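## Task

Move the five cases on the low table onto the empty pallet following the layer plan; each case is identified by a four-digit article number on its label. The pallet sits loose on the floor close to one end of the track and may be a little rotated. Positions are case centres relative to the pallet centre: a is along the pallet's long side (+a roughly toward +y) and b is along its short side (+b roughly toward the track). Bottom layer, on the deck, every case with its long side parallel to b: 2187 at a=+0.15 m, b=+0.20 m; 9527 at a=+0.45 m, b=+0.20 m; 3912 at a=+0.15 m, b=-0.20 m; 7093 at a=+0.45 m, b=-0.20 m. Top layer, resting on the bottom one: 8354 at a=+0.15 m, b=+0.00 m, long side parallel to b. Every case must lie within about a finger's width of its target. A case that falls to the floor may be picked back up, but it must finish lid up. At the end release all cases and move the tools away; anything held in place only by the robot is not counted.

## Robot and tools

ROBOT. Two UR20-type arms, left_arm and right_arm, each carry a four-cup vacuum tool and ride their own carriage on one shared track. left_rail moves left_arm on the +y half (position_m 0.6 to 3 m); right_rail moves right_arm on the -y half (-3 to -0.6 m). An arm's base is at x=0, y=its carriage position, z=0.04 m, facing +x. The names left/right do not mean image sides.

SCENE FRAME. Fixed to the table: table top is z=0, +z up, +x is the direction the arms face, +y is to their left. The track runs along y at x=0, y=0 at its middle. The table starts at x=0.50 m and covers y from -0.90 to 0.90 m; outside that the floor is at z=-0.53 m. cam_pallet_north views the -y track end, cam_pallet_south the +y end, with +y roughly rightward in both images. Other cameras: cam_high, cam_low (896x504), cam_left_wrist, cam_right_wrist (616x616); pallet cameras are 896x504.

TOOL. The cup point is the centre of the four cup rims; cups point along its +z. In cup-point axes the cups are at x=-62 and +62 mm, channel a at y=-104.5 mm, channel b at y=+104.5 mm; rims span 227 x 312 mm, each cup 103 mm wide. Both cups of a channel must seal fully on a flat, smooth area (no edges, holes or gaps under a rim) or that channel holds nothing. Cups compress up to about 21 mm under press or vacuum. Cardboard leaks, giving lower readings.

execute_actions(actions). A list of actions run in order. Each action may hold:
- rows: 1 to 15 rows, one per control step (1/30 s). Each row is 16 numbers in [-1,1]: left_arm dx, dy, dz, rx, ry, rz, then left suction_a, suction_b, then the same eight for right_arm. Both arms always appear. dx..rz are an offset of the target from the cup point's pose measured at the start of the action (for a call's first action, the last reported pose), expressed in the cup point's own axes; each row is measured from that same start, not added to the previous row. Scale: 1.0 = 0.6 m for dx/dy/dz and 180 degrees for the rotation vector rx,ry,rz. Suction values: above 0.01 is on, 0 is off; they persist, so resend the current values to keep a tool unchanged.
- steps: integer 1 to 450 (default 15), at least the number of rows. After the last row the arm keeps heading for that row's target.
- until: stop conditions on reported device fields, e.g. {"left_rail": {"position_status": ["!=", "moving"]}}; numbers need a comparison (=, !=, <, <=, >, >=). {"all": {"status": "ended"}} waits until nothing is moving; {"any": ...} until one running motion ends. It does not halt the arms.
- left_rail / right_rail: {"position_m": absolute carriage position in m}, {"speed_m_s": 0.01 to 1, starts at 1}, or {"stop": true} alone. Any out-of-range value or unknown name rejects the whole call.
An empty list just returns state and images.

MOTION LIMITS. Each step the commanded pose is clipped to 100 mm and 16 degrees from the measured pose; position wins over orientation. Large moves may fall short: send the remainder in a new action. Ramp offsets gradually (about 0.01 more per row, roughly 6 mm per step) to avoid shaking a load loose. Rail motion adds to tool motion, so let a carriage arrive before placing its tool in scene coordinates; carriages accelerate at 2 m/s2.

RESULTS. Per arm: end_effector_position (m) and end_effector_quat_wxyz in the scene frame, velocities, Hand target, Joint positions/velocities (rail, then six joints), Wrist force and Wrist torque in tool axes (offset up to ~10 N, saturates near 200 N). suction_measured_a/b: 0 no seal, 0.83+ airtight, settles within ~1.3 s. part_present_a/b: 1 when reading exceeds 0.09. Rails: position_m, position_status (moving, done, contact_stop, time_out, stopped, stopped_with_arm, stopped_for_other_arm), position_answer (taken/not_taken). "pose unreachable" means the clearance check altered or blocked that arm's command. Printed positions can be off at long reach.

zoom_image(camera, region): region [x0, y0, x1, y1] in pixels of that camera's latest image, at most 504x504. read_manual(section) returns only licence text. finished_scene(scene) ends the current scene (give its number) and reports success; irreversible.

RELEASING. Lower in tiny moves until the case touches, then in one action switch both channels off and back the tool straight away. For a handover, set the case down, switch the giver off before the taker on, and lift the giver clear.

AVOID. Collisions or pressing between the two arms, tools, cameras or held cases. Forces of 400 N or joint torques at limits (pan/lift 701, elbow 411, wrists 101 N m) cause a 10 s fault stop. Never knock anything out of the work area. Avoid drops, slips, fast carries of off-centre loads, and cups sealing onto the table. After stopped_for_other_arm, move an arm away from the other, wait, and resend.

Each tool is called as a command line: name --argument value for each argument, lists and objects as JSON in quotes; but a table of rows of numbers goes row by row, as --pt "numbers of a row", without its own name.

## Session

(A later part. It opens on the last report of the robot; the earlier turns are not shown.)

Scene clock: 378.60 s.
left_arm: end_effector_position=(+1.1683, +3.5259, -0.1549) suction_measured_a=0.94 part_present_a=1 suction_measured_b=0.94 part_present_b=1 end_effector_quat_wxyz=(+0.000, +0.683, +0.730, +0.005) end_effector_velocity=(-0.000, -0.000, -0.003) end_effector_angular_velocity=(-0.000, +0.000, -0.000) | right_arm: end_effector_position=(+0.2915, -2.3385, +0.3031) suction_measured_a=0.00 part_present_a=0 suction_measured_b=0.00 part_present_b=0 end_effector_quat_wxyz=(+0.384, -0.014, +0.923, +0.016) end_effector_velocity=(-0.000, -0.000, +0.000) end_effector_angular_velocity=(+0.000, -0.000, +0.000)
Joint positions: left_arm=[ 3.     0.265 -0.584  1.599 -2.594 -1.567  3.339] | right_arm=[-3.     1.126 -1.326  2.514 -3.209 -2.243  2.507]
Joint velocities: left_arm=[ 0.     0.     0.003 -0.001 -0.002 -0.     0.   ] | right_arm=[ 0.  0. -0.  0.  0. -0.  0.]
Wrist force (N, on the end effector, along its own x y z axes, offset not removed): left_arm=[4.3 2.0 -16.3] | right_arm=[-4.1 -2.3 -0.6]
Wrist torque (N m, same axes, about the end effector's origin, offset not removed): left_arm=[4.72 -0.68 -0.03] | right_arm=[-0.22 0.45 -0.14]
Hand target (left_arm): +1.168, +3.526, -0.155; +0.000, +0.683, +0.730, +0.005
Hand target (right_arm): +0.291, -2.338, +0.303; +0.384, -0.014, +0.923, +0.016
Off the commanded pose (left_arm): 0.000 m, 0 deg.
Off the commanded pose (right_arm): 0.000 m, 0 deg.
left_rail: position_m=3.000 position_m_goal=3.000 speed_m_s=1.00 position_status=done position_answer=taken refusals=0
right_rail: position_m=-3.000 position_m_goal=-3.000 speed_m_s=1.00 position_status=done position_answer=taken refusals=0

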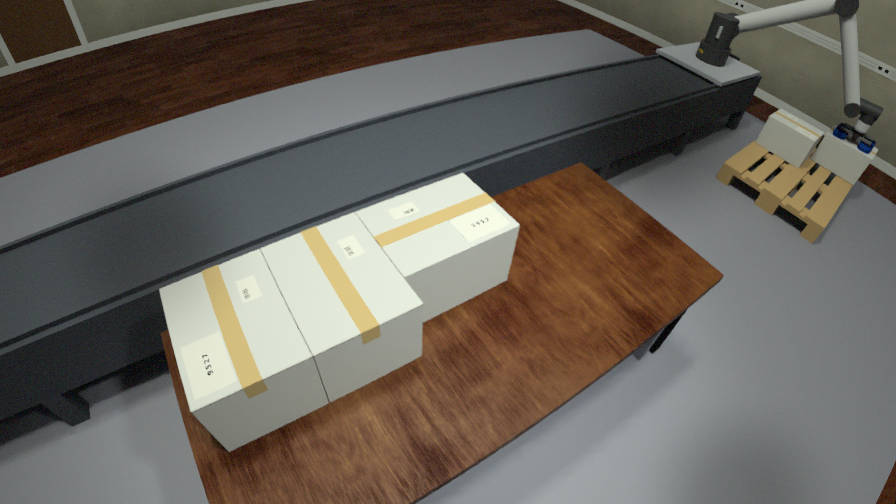

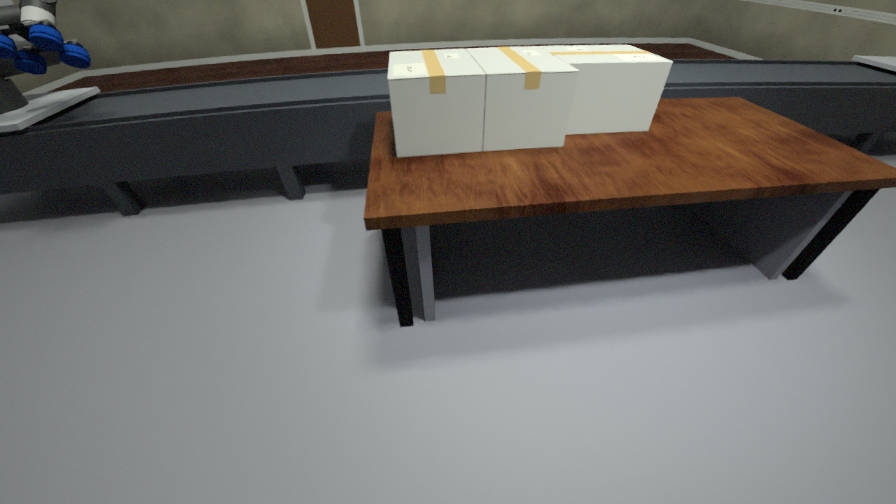

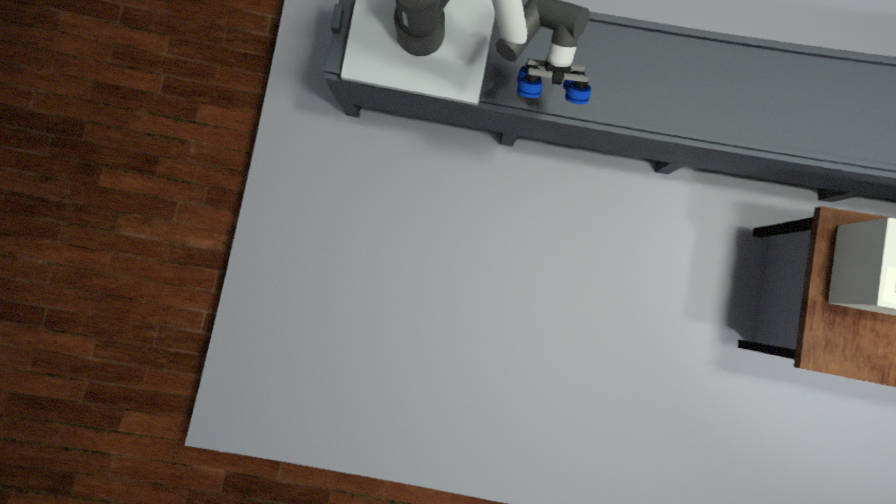

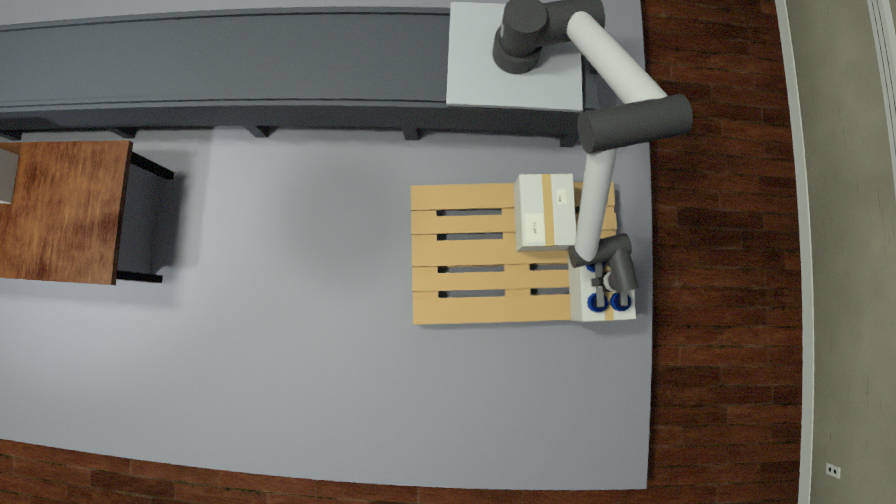

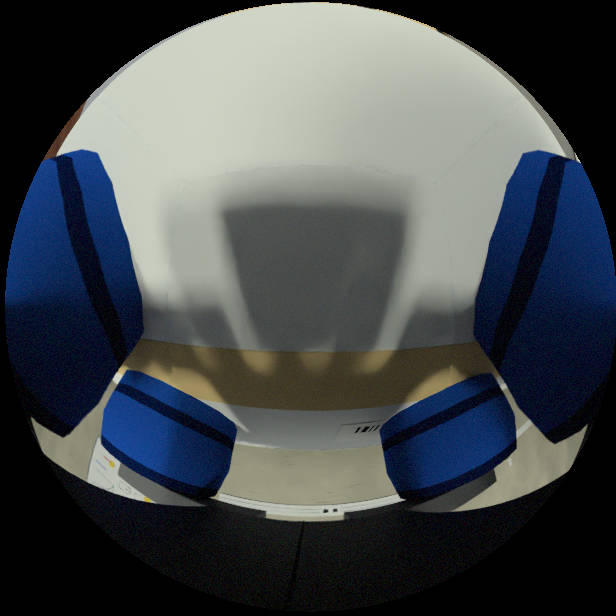

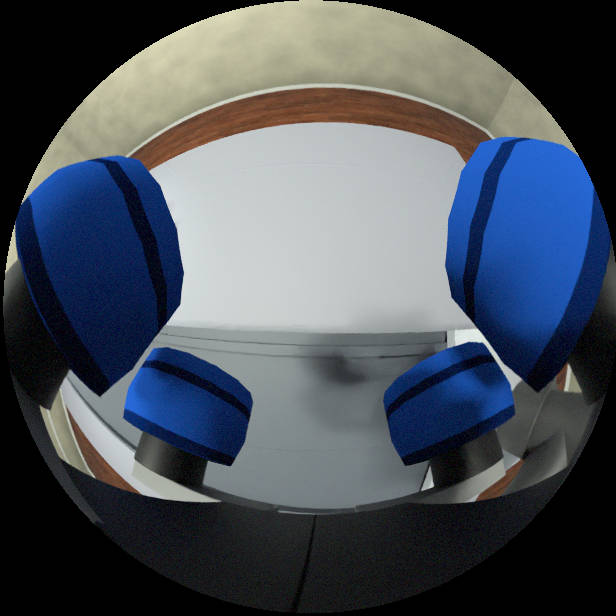

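execute_actions --actions '[{"rows": [[0,0,0.0035,0,0,0,1,1,0,0,0,0,0,0,0,0]], "steps": 8}]'

Scene clock: 380.23 s.
left_arm: end_effector_position=(+1.1684, +3.5259, -0.1565) suction_measured_a=0.94 part_present_a=1 suction_measured_b=0.94 part_present_b=1 end_effector_quat_wxyz=(+0.000, +0.683, +0.730, +0.005) end_effector_velocity=(+0.001, +0.000, -0.001) end_effector_angular_velocity=(+0.000, -0.001, -0.000) | right_arm: end_effector_position=(+0.2915, -2.3385, +0.3031) suction_measured_a=0.00 part_present_a=0 suction_measured_b=0.00 part_present_b=0 end_effector_quat_wxyz=(+0.384, -0.014, +0.923, +0.016) end_effector_velocity=(-0.000, +0.000, -0.000) end_effector_angular_velocity=(+0.000, +0.000, -0.000)
Joint positions: left_arm=[ 3.     0.264 -0.582  1.599 -2.596 -1.567  3.339] | right_arm=[-3.     1.126 -1.326  2.514 -3.209 -2.243  2.507]
Joint velocities: left_arm=[ 0.     0.     0.002 -0.001 -0.001 -0.     0.   ] | right_arm=[ 0. -0.  0. -0. -0.  0.  0.]
Wrist force (N, on the end effector, along its own x y z axes, offset not removed): left_arm=[4.3 -5.9 -50.0] | right_arm=[-5.5 -5.1 -1.6]
Wrist torque (N m, same axes, about the end effector's origin, offset not removed): left_arm=[11.63 -3.81 1.35] | right_arm=[-0.62 0.85 -0.13]
Hand target (left_arm): +1.168, +3.526, -0.157; +0.000, +0.683, +0.730, +0.005
Hand target (right_arm): +0.291, -2.338, +0.303; +0.384, -0.014, +0.923, +0.016
Off the commanded pose (left_arm): 0.000 m, 0 deg.
Off the commanded pose (right_arm): 0.000 m, 0 deg.
left_rail: position_m=3.000 position_m_goal=3.000 speed_m_s=1.00 position_status=done position_answer=taken refusals=0
right_rail: position_m=-3.000 position_m_goal=-3.000 speed_m_s=1.00 position_status=done position_answer=taken refusals=0

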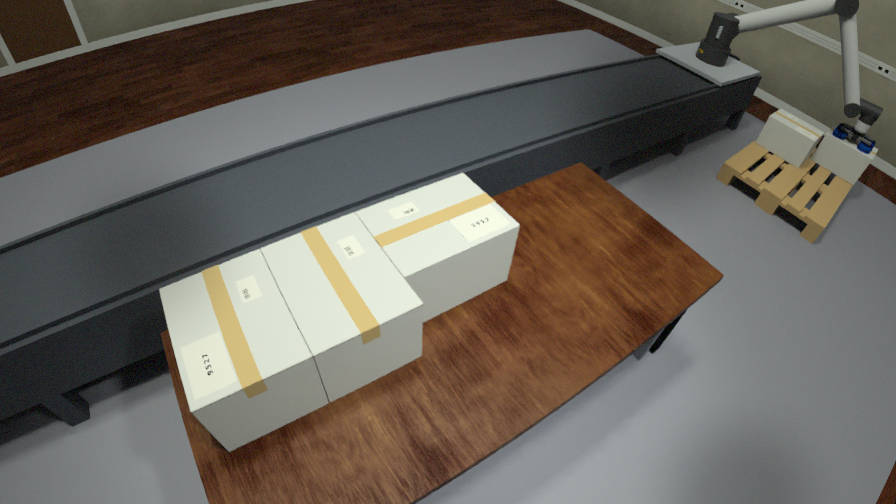

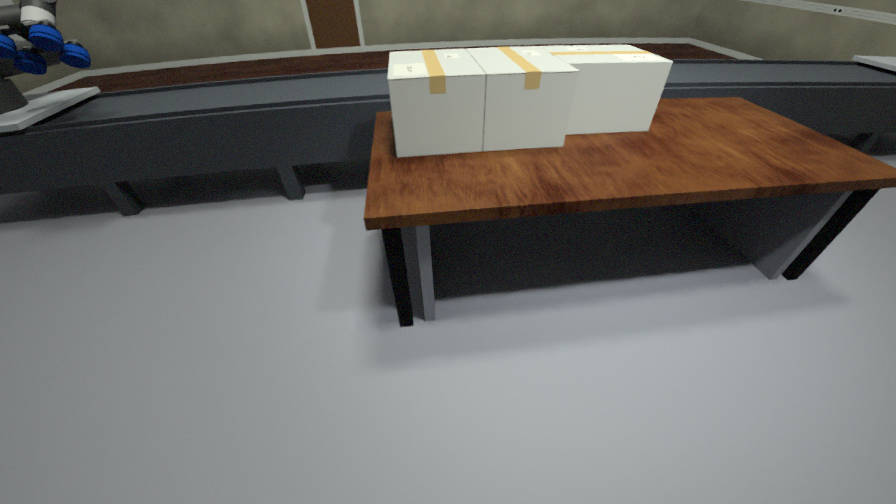

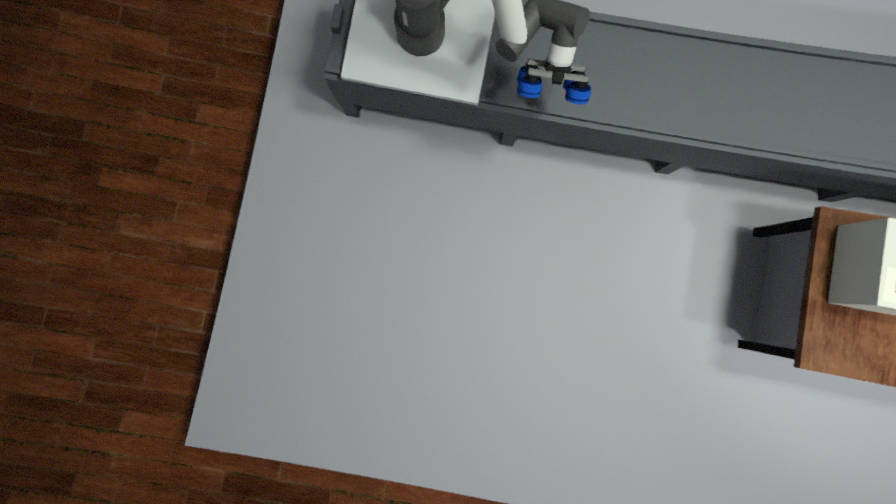

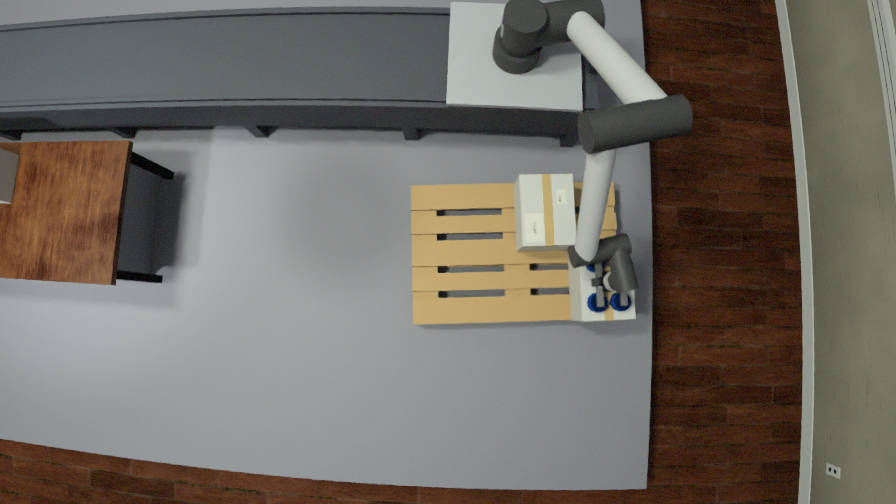

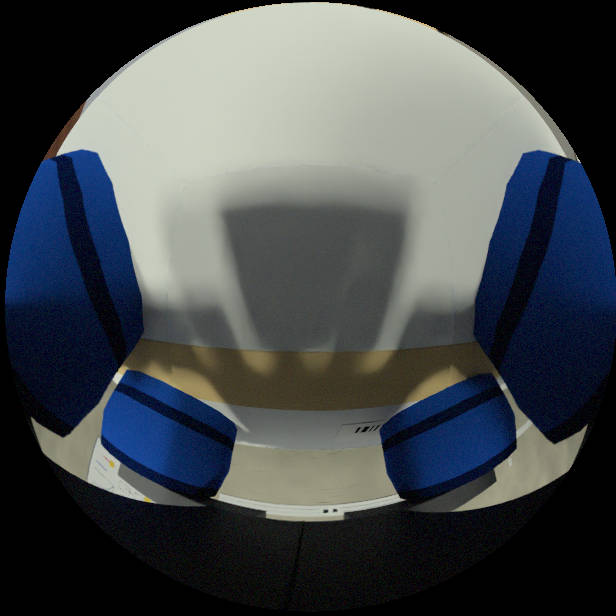

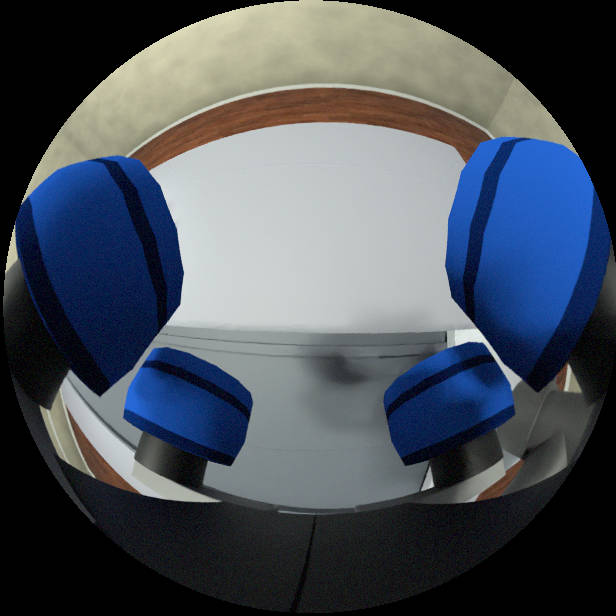

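execute_actions --actions '[{"rows": [[0,0,-0.004,0,0,0,0,0,0,0,0,0,0,0,0,0],[0,0,-0.008,0,0,0,0,0,0,0,0,0,0,0,0,0],[0,0,-0.012,0,0,0,0,0,0,0,0,0,0,0,0,0],[0,0,-0.016,0,0,0,0,0,0,0,0,0,0,0,0,0],[0,0,-0.020,0,0,0,0,0,0,0,0,0,0,0,0,0],[0,0,-0.024,0,0,0,0,0,0,0,0,0,0,0,0,0],[0,0,-0.028,0,0,0,0,0,0,0,0,0,0,0,0,0],[0,0,-0.032,0,0,0,0,0,0,0,0,0,0,0,0,0],[0,0,-0.036,0,0,0,0,0,0,0,0,0,0,0,0,0],[0,0,-0.042,0,0,0,0,0,0,0,0,0,0,0,0,0],[0,0,-0.052,0,0,0,0,0,0,0,0,0,0,0,0,0],[0,0,-0.066,0,0,0,0,0,0,0,0,0,0,0,0,0],[0,0,-0.082,0,0,0,0,0,0,0,0,0,0,0,0,0],[0,0,-0.10,0,0,0,0,0,0,0,0,0,0,0,0,0],[0,0,-0.12,0,0,0,0,0,0,0,0,0,0,0,0,0]], "steps": 18}]'

Scene clock: 392.70 s.
left_arm: end_effector_position=(+1.1677, +3.5255, -0.1062) suction_measured_a=0.00 part_present_a=0 suction_measured_b=0.00 part_present_b=0 end_effector_quat_wxyz=(+0.000, +0.683, +0.730, +0.004) end_effector_velocity=(+0.003, +0.000, +0.168) end_effector_angular_velocity=(+0.002, -0.009, +0.000) | right_arm: end_effector_position=(+0.2915, -2.3385, +0.3031) suction_measured_a=0.00 part_present_a=0 suction_measured_b=0.00 part_present_b=0 end_effector_quat_wxyz=(+0.384, -0.014, +0.923, +0.016) end_effector_velocity=(-0.000, +0.000, -0.000) end_effector_angular_velocity=(+0.000, +0.000, -0.000)
Joint positions: left_arm=[ 3.     0.264 -0.632  1.609 -2.555 -1.567  3.339] | right_arm=[-3.     1.126 -1.326  2.514 -3.209 -2.243  2.507]
Joint velocities: left_arm=[ 0.    -0.    -0.16   0.025  0.126 -0.    -0.001] | right_arm=[ 0.  0.  0. -0. -0.  0.  0.]
Wrist force (N, on the end effector, along its own x y z axes, offset not removed): left_arm=[3.0 1.6 -3.4] | right_arm=[-6.3 -4.0 -4.0]
Wrist torque (N m, same axes, about the end effector's origin, offset not removed): left_arm=[-0.46 -0.23 0.02] | right_arm=[-0.40 0.58 -0.03]
Hand target (left_arm): +1.168, +3.525, -0.085; +0.000, +0.683, +0.730, +0.005
Hand target (right_arm): +0.291, -2.338, +0.303; +0.384, -0.014, +0.923, +0.016
Off the commanded pose (left_arm): 0.022 m, 0 deg.
Off the commanded pose (right_arm): 0.000 m, 0 deg.
left_rail: position_m=3.000 position_m_goal=3.000 speed_m_s=1.00 position_status=done position_answer=taken refusals=0
right_rail: position_m=-3.000 position_m_goal=-3.000 speed_m_s=1.00 position_status=done position_answer=taken refusals=0

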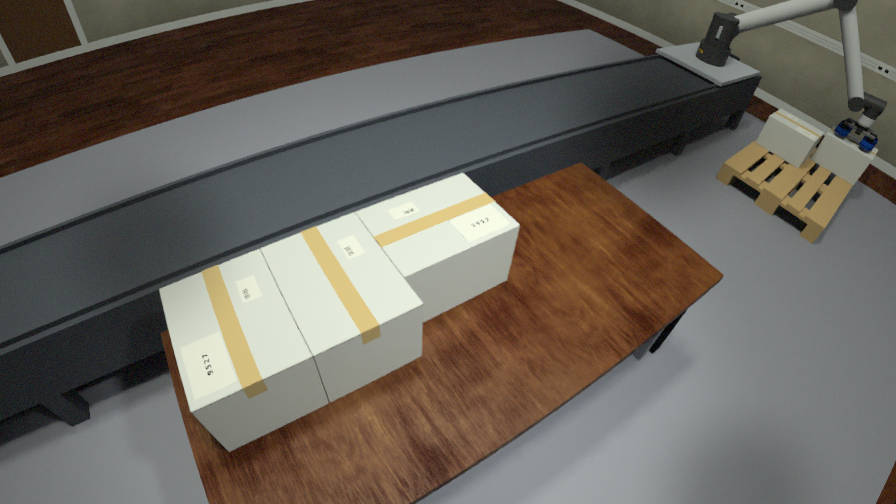

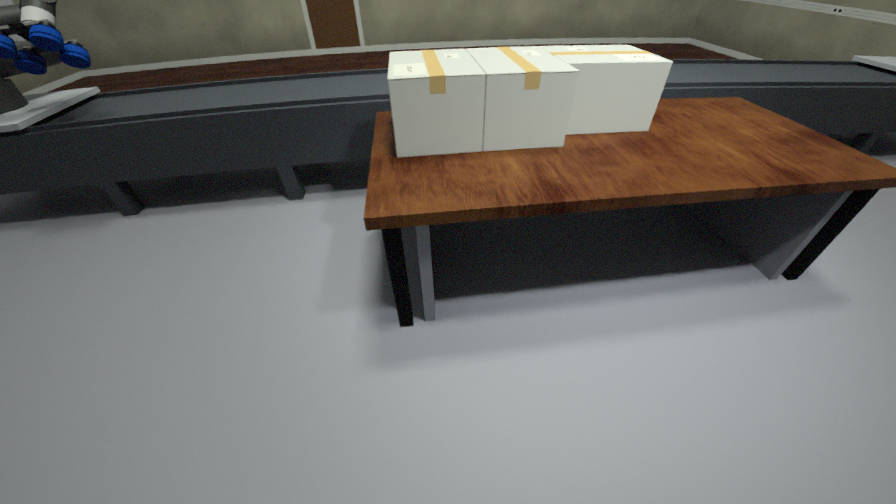

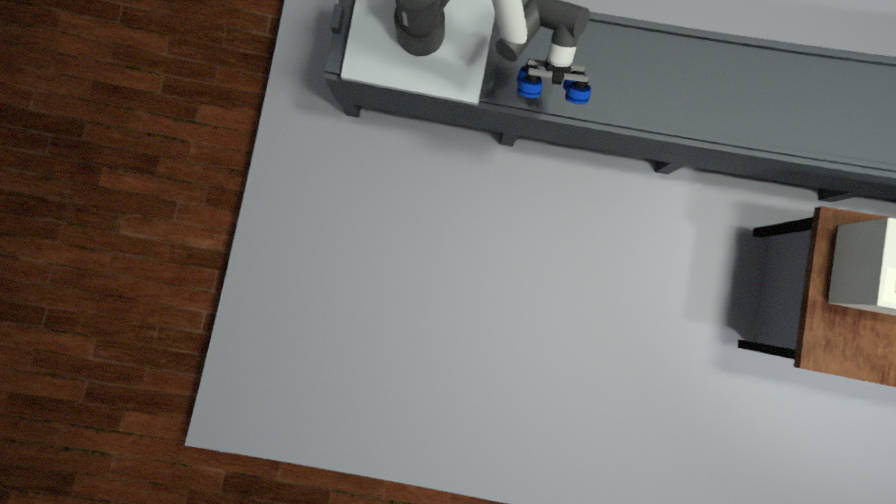

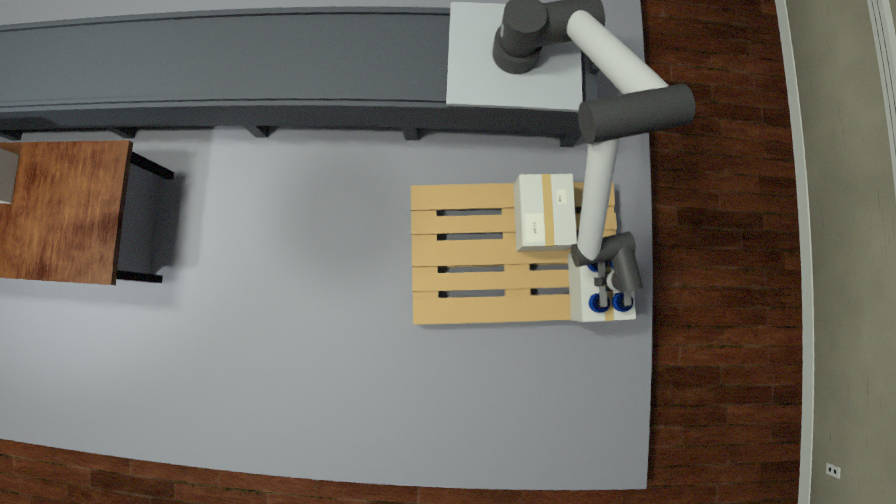

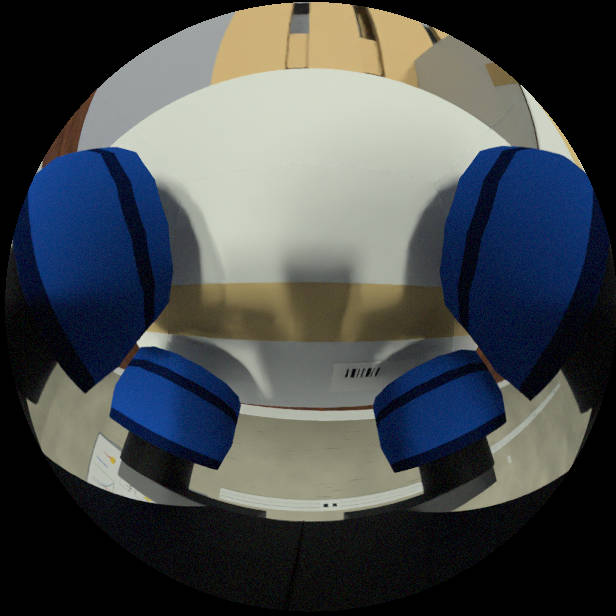

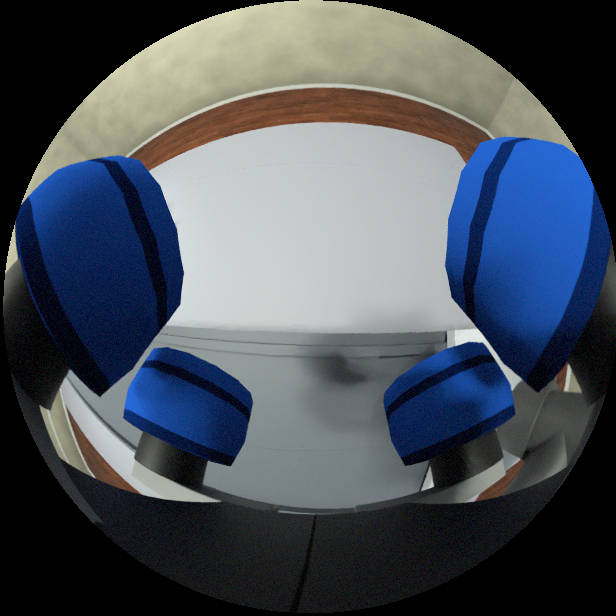

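execute_actions --actions '[{"rows": [[-0.005,-0.002,-0.05,0,0,0.005,0,0,0,0,0,0,0,0,0,0],[-0.02,-0.008,-0.075,0,0,0.015,0,0,0,0,0,0,0,0,0,0],[-0.045,-0.018,-0.10,0,0,0.03,0,0,0,0,0,0,0,0,0,0],[-0.075,-0.03,-0.125,0,0,0.05,0,0,0,0,0,0,0,0,0,0],[-0.11,-0.045,-0.15,0,0,0.07,0,0,0,0,0,0,0,0,0,0],[-0.15,-0.06,-0.175,0,0,0.09,0,0,0,0,0,0,0,0,0,0],[-0.976,-0.399,-0.667,0,0,0.521,0,0,0,0,0,0,0,0,0,0]], "steps": 58, "left_rail": {"position_m": 0.6}},{"rows": [[-0.396,0.976,0,0,0,0,0,0,0,0,0,0,0,0,0,0]], "steps": 54}]'

Scene clock: 409.10 s.
left_arm: end_effector_position=(+0.7299, -0.0581, +0.2811) suction_measured_a=0.00 part_present_a=0 suction_measured_b=0.00 part_present_b=0 end_effector_quat_wxyz=(-0.003, +1.000, +0.001, +0.003) end_effector_velocity=(-0.002, -0.008, -0.000) end_effector_angular_velocity=(+0.001, -0.000, +0.001) | right_arm: end_effector_position=(+0.2915, -2.3385, +0.3031) suction_measured_a=0.00 part_present_a=0 suction_measured_b=0.00 part_present_b=0 end_effector_quat_wxyz=(+0.384, -0.014, +0.923, +0.016) end_effector_velocity=(+0.000, +0.000, -0.000) end_effector_angular_velocity=(-0.000, +0.000, -0.000)
Joint positions: left_arm=[ 0.6   -0.942 -1.227  2.019 -2.36  -1.563  3.768] | right_arm=[-3.     1.126 -1.326  2.514 -3.209 -2.243  2.507]
Joint velocities: left_arm=[ 0.    -0.006  0.004 -0.006  0.003  0.    -0.007] | right_arm=[ 0. -0.  0.  0. -0.  0.  0.]
Wrist force (N, on the end effector, along its own x y z axes, offset not removed): left_arm=[0.5 -3.2 1.1] | right_arm=[-2.4 -1.6 -0.8]
Wrist torque (N m, same axes, about the end effector's origin, offset not removed): left_arm=[-1.08 0.07 -0.22] | right_arm=[-0.12 0.24 -0.08]
Hand target (left_arm): +0.730, -0.059, +0.281; -0.003, +1.000, +0.001, +0.003
Hand target (right_arm): +0.291, -2.338, +0.303; +0.384, -0.014, +0.923, +0.016
Off the commanded pose (left_arm): 0.001 m, 0 deg.
Off the commanded pose (right_arm): 0.000 m, 0 deg.
left_rail: position_m=0.600 position_m_goal=0.600 speed_m_s=1.00 position_status=done position_answer=taken refusals=0
right_rail: position_m=-3.000 position_m_goal=-3.000 speed_m_s=1.00 position_status=done position_answer=taken refusals=0

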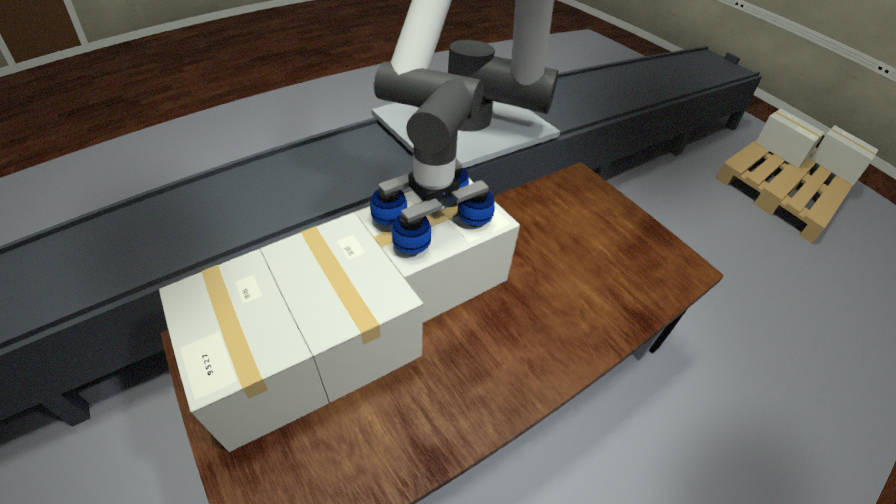

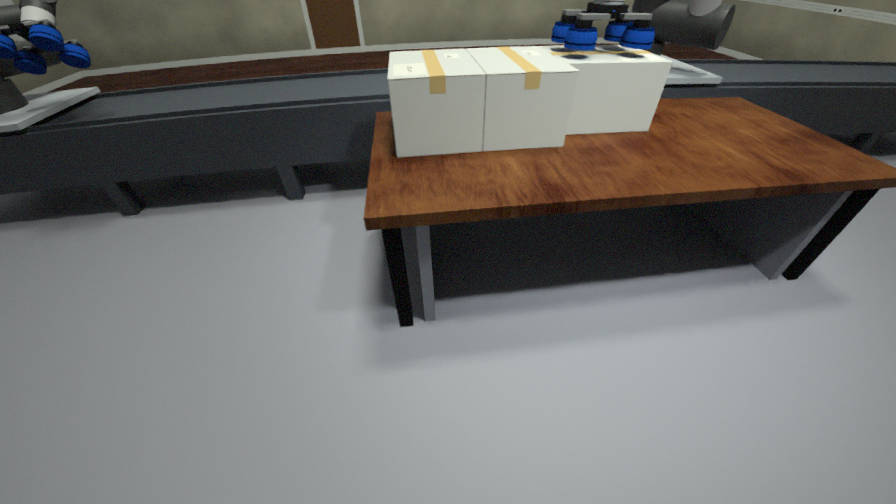

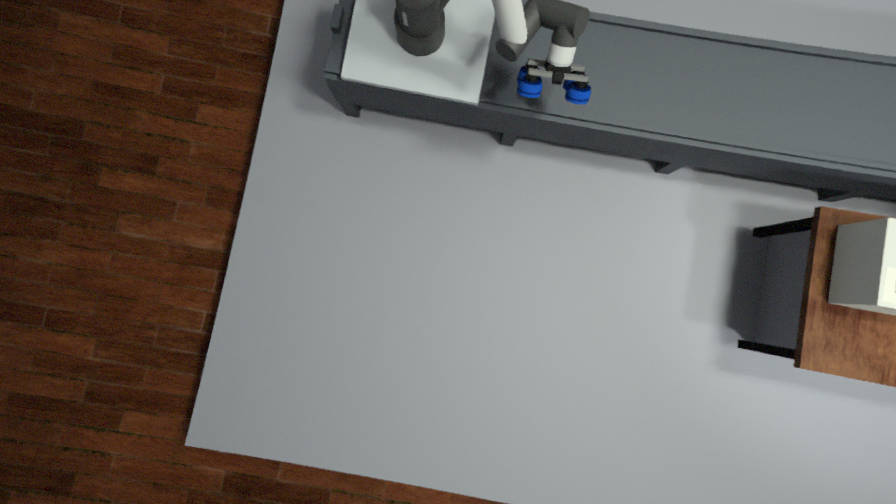

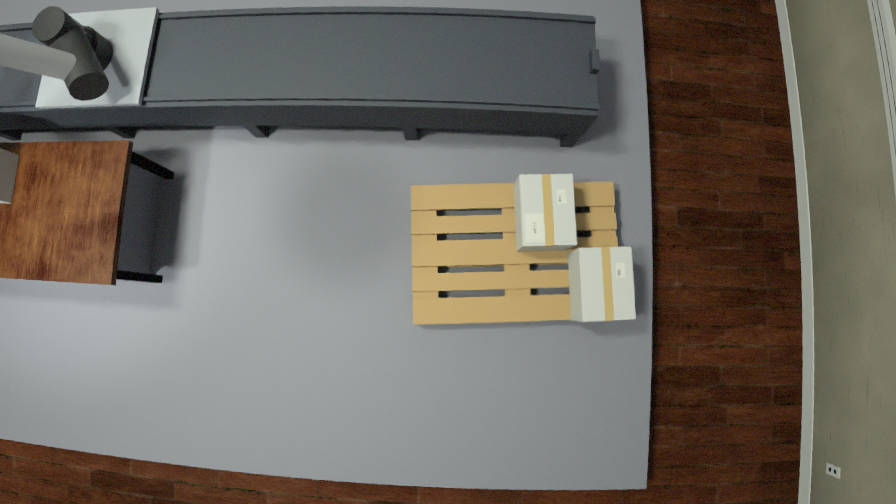

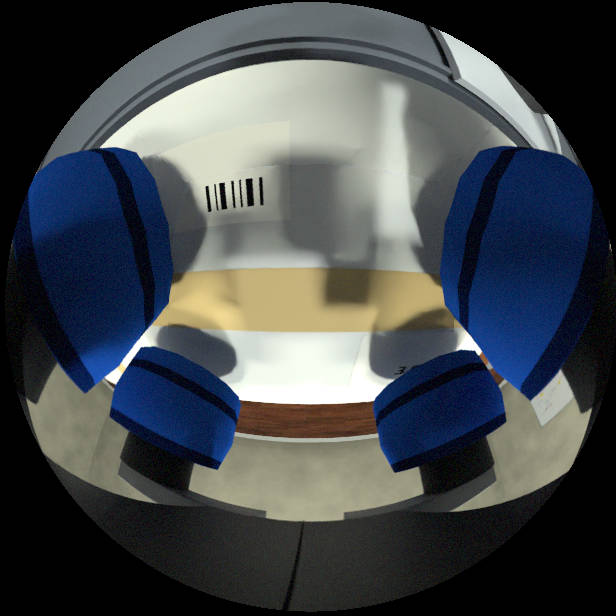

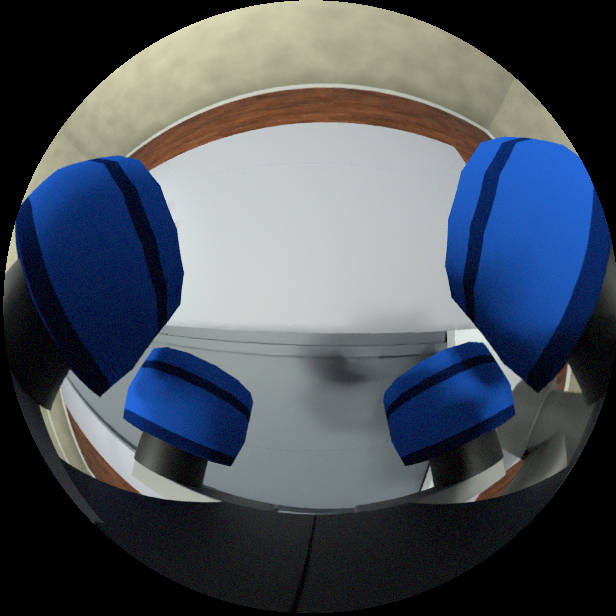

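zoom_image --camera "cam_left_wrist" --region '[56, 30, 560, 450]'

Region (56, 30, 560, 450) of cam_left_wrist's 616x616 image, scaled by 1.000.

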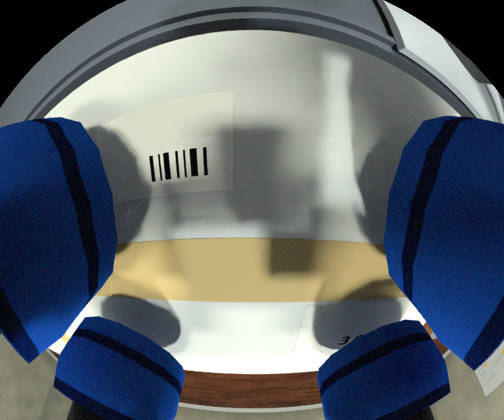

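zoom_image --camera "cam_high" --region '[340, 140, 540, 330]'

zoom_image --camera "cam_low" --region '[520, 0, 720, 150]'

Region (340, 140, 540, 330) of cam_high's 896x504 image, scaled by 2.520, with more detail than that image has; it fills the top 479 rows of this view, and the rest is white.

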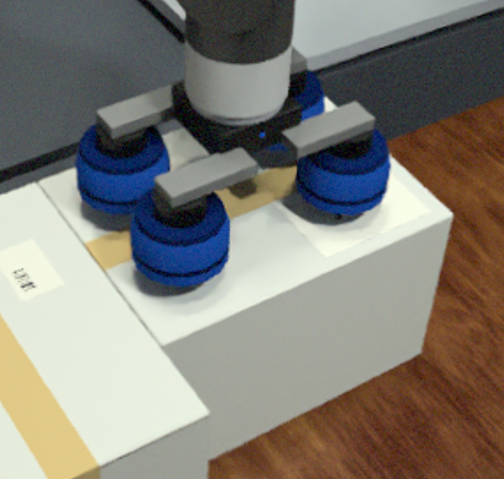

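Region (520, 0, 720, 150) of cam_low's 896x504 image, scaled by 2.520, with more detail than that image has; it fills the top 378 rows of this view, and the rest is white.

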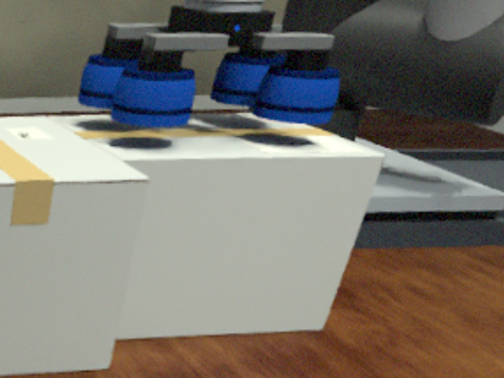

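execute_actions --actions '[{"rows": [[0,-0.005,0.004,0,0,0,0,0,0,0,0,0,0,0,0,0],[0,-0.011,0.010,0,0,0,0,0,0,0,0,0,0,0,0,0],[0,-0.016,0.018,0,0,0,1,1,0,0,0,0,0,0,0,0],[0,-0.02,0.028,0,0,0,1,1,0,0,0,0,0,0,0,0],[0,-0.02,0.038,0,0,0,1,1,0,0,0,0,0,0,0,0],[0,-0.02,0.047,0,0,0,1,1,0,0,0,0,0,0,0,0],[0,-0.02,0.053,0,0,0,1,1,0,0,0,0,0,0,0,0],[0,-0.02,0.057,0,0,0,1,1,0,0,0,0,0,0,0,0]], "steps": 30}]'

Scene clock: 434.27 s.
left_arm: end_effector_position=(+0.7301, -0.0459, +0.2471) suction_measured_a=0.94 part_present_a=1 suction_measured_b=0.94 part_present_b=1 end_effector_quat_wxyz=(-0.003, +1.000, +0.001, +0.003) end_effector_velocity=(-0.000, +0.000, -0.001) end_effector_angular_velocity=(+0.000, +0.001, +0.000) | right_arm: end_effector_position=(+0.2915, -2.3385, +0.3031) suction_measured_a=0.00 part_present_a=0 suction_measured_b=0.00 part_present_b=0 end_effector_quat_wxyz=(+0.384, -0.014, +0.923, +0.016) end_effector_velocity=(-0.000, -0.000, +0.000) end_effector_angular_velocity=(+0.000, -0.000, +0.000)
Joint positions: left_arm=[ 0.6   -0.934 -1.202  2.047 -2.414 -1.563  3.776] | right_arm=[-3.     1.126 -1.326  2.514 -3.209 -2.243  2.507]
Joint velocities: left_arm=[ 0.     0.     0.     0.    -0.001 -0.     0.   ] | right_arm=[ 0.  0. -0.  0.  0. -0.  0.]
Wrist force (N, on the end effector, along its own x y z axes, offset not removed): left_arm=[0.7 -2.9 -16.4] | right_arm=[-4.4 -2.1 -1.6]
Wrist torque (N m, same axes, about the end effector's origin, offset not removed): left_arm=[0.27 0.68 -0.14] | right_arm=[-0.12 0.61 -0.06]
Hand target (left_arm): +0.730, -0.046, +0.247; -0.003, +1.000, +0.001, +0.003
Hand target (right_arm): +0.291, -2.338, +0.303; +0.384, -0.014, +0.923, +0.016
Off the commanded pose (left_arm): 0.000 m, 0 deg.
Off the commanded pose (right_arm): 0.000 m, 0 deg.
left_rail: position_m=0.600 position_m_goal=0.600 speed_m_s=1.00 position_status=done position_answer=taken refusals=0
right_rail: position_m=-3.000 position_m_goal=-3.000 speed_m_s=1.00 position_status=done position_answer=taken refusals=0

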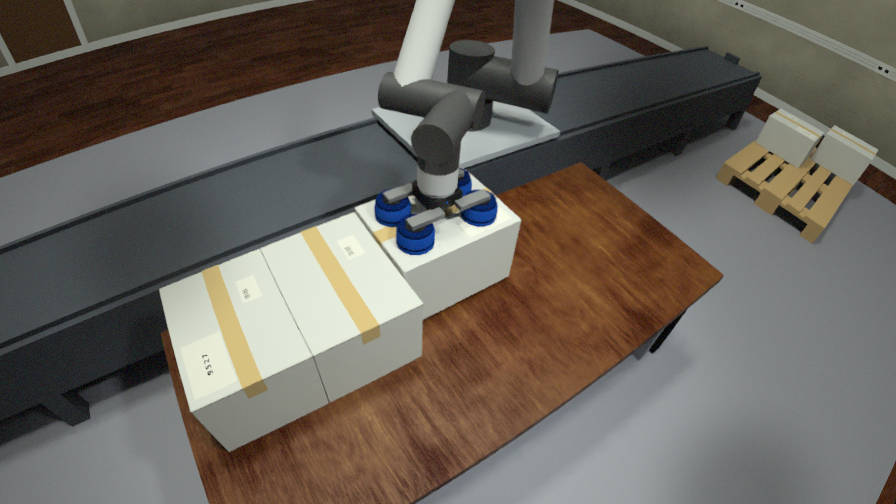

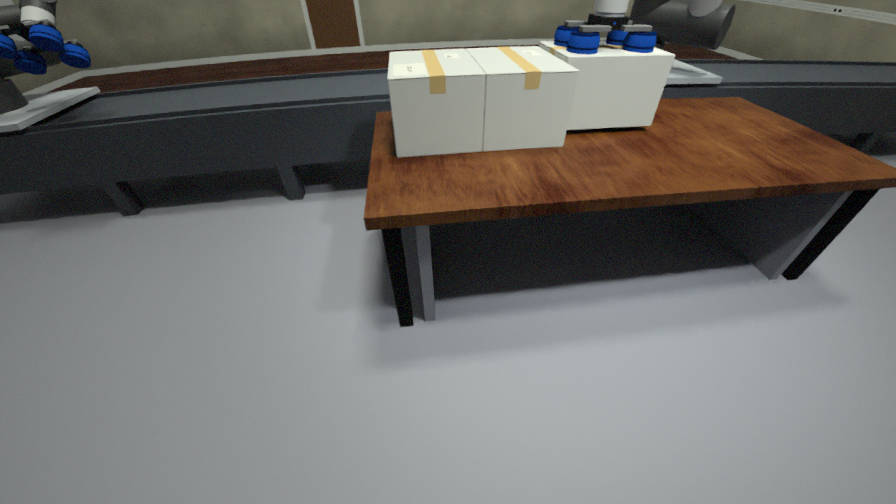

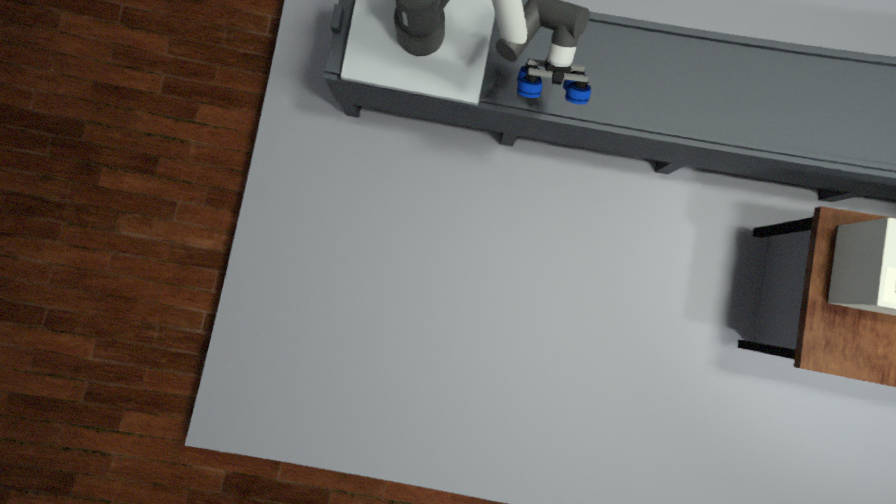

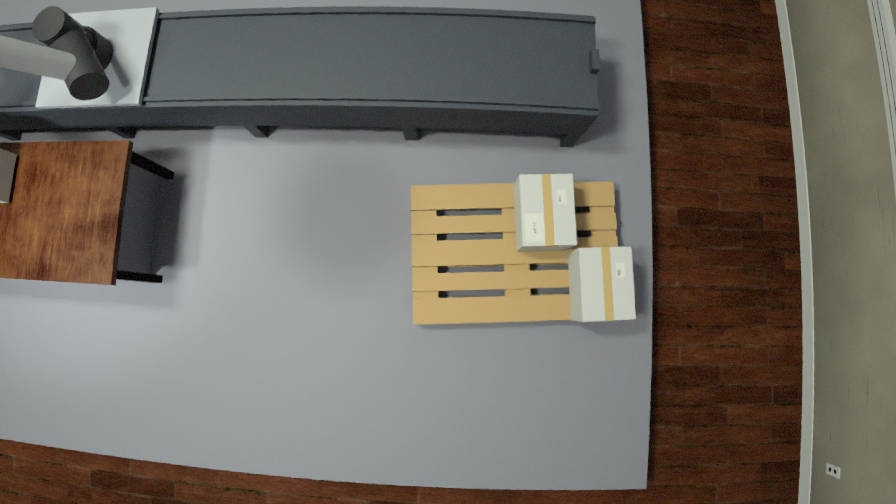

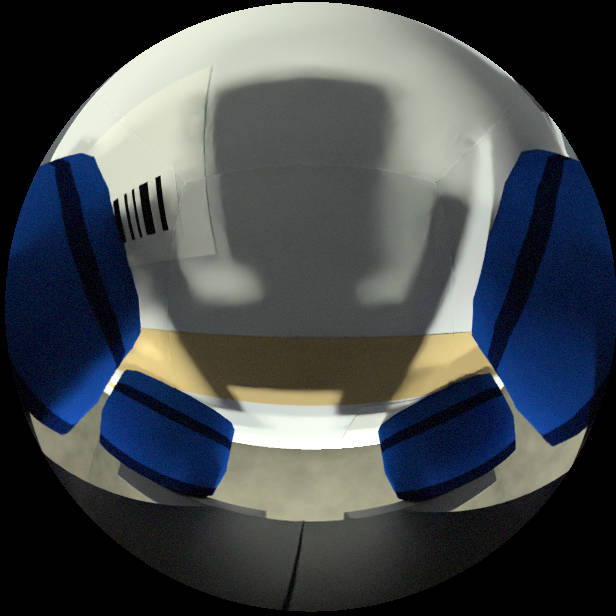

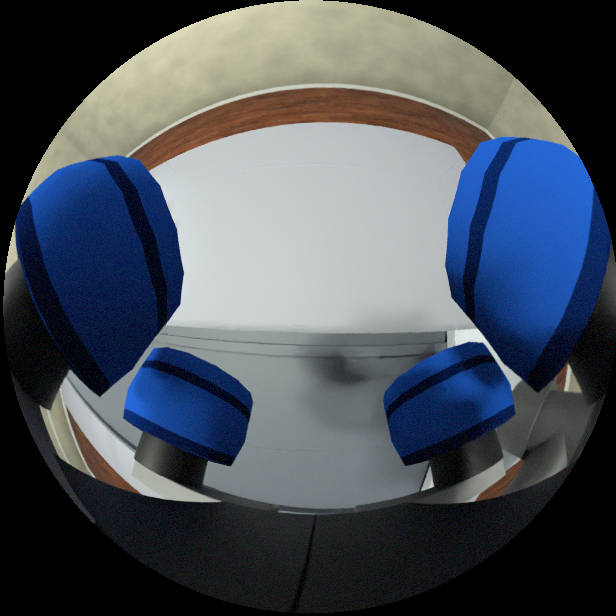

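zoom_image --camera "cam_pallet_south" --region '[490, 165, 660, 335]'

Region (490, 165, 660, 335) of cam_pallet_south's 896x504 image, scaled by 2.965, with more detail than that image has.

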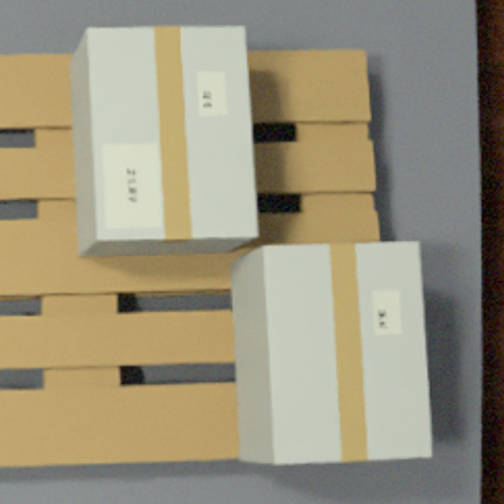

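zoom_image --camera "cam_pallet_south" --region '[545, 295, 605, 335]'

zoom_image --camera "cam_pallet_south" --region '[495, 170, 555, 210]'

zoom_image --camera "cam_pallet_south" --region '[545, 230, 605, 270]'

Region (545, 295, 605, 335) of cam_pallet_south's 896x504 image, scaled by 8.400, with more detail than that image has.

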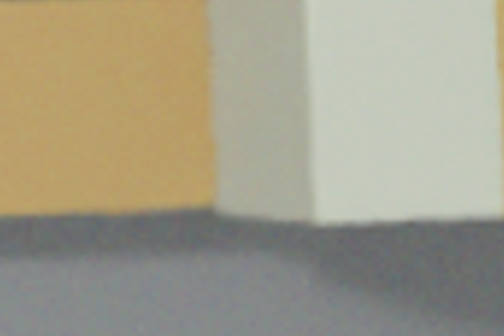

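Region (495, 170, 555, 210) of cam_pallet_south's 896x504 image, scaled by 8.400, with more detail than that image has.

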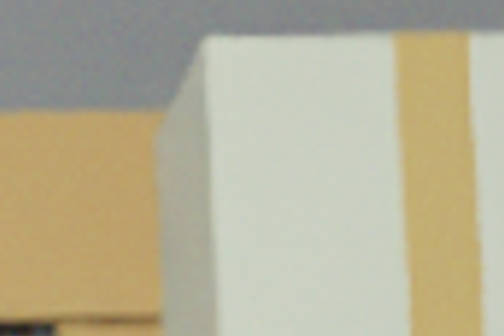

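Region (545, 230, 605, 270) of cam_pallet_south's 896x504 image, scaled by 8.400, with more detail than that image has.

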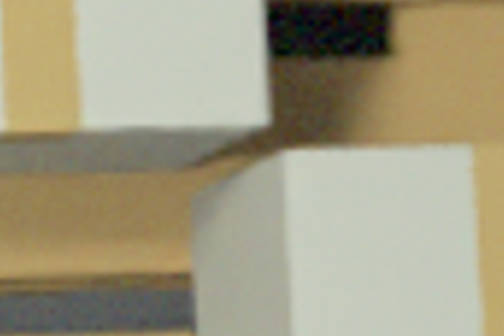

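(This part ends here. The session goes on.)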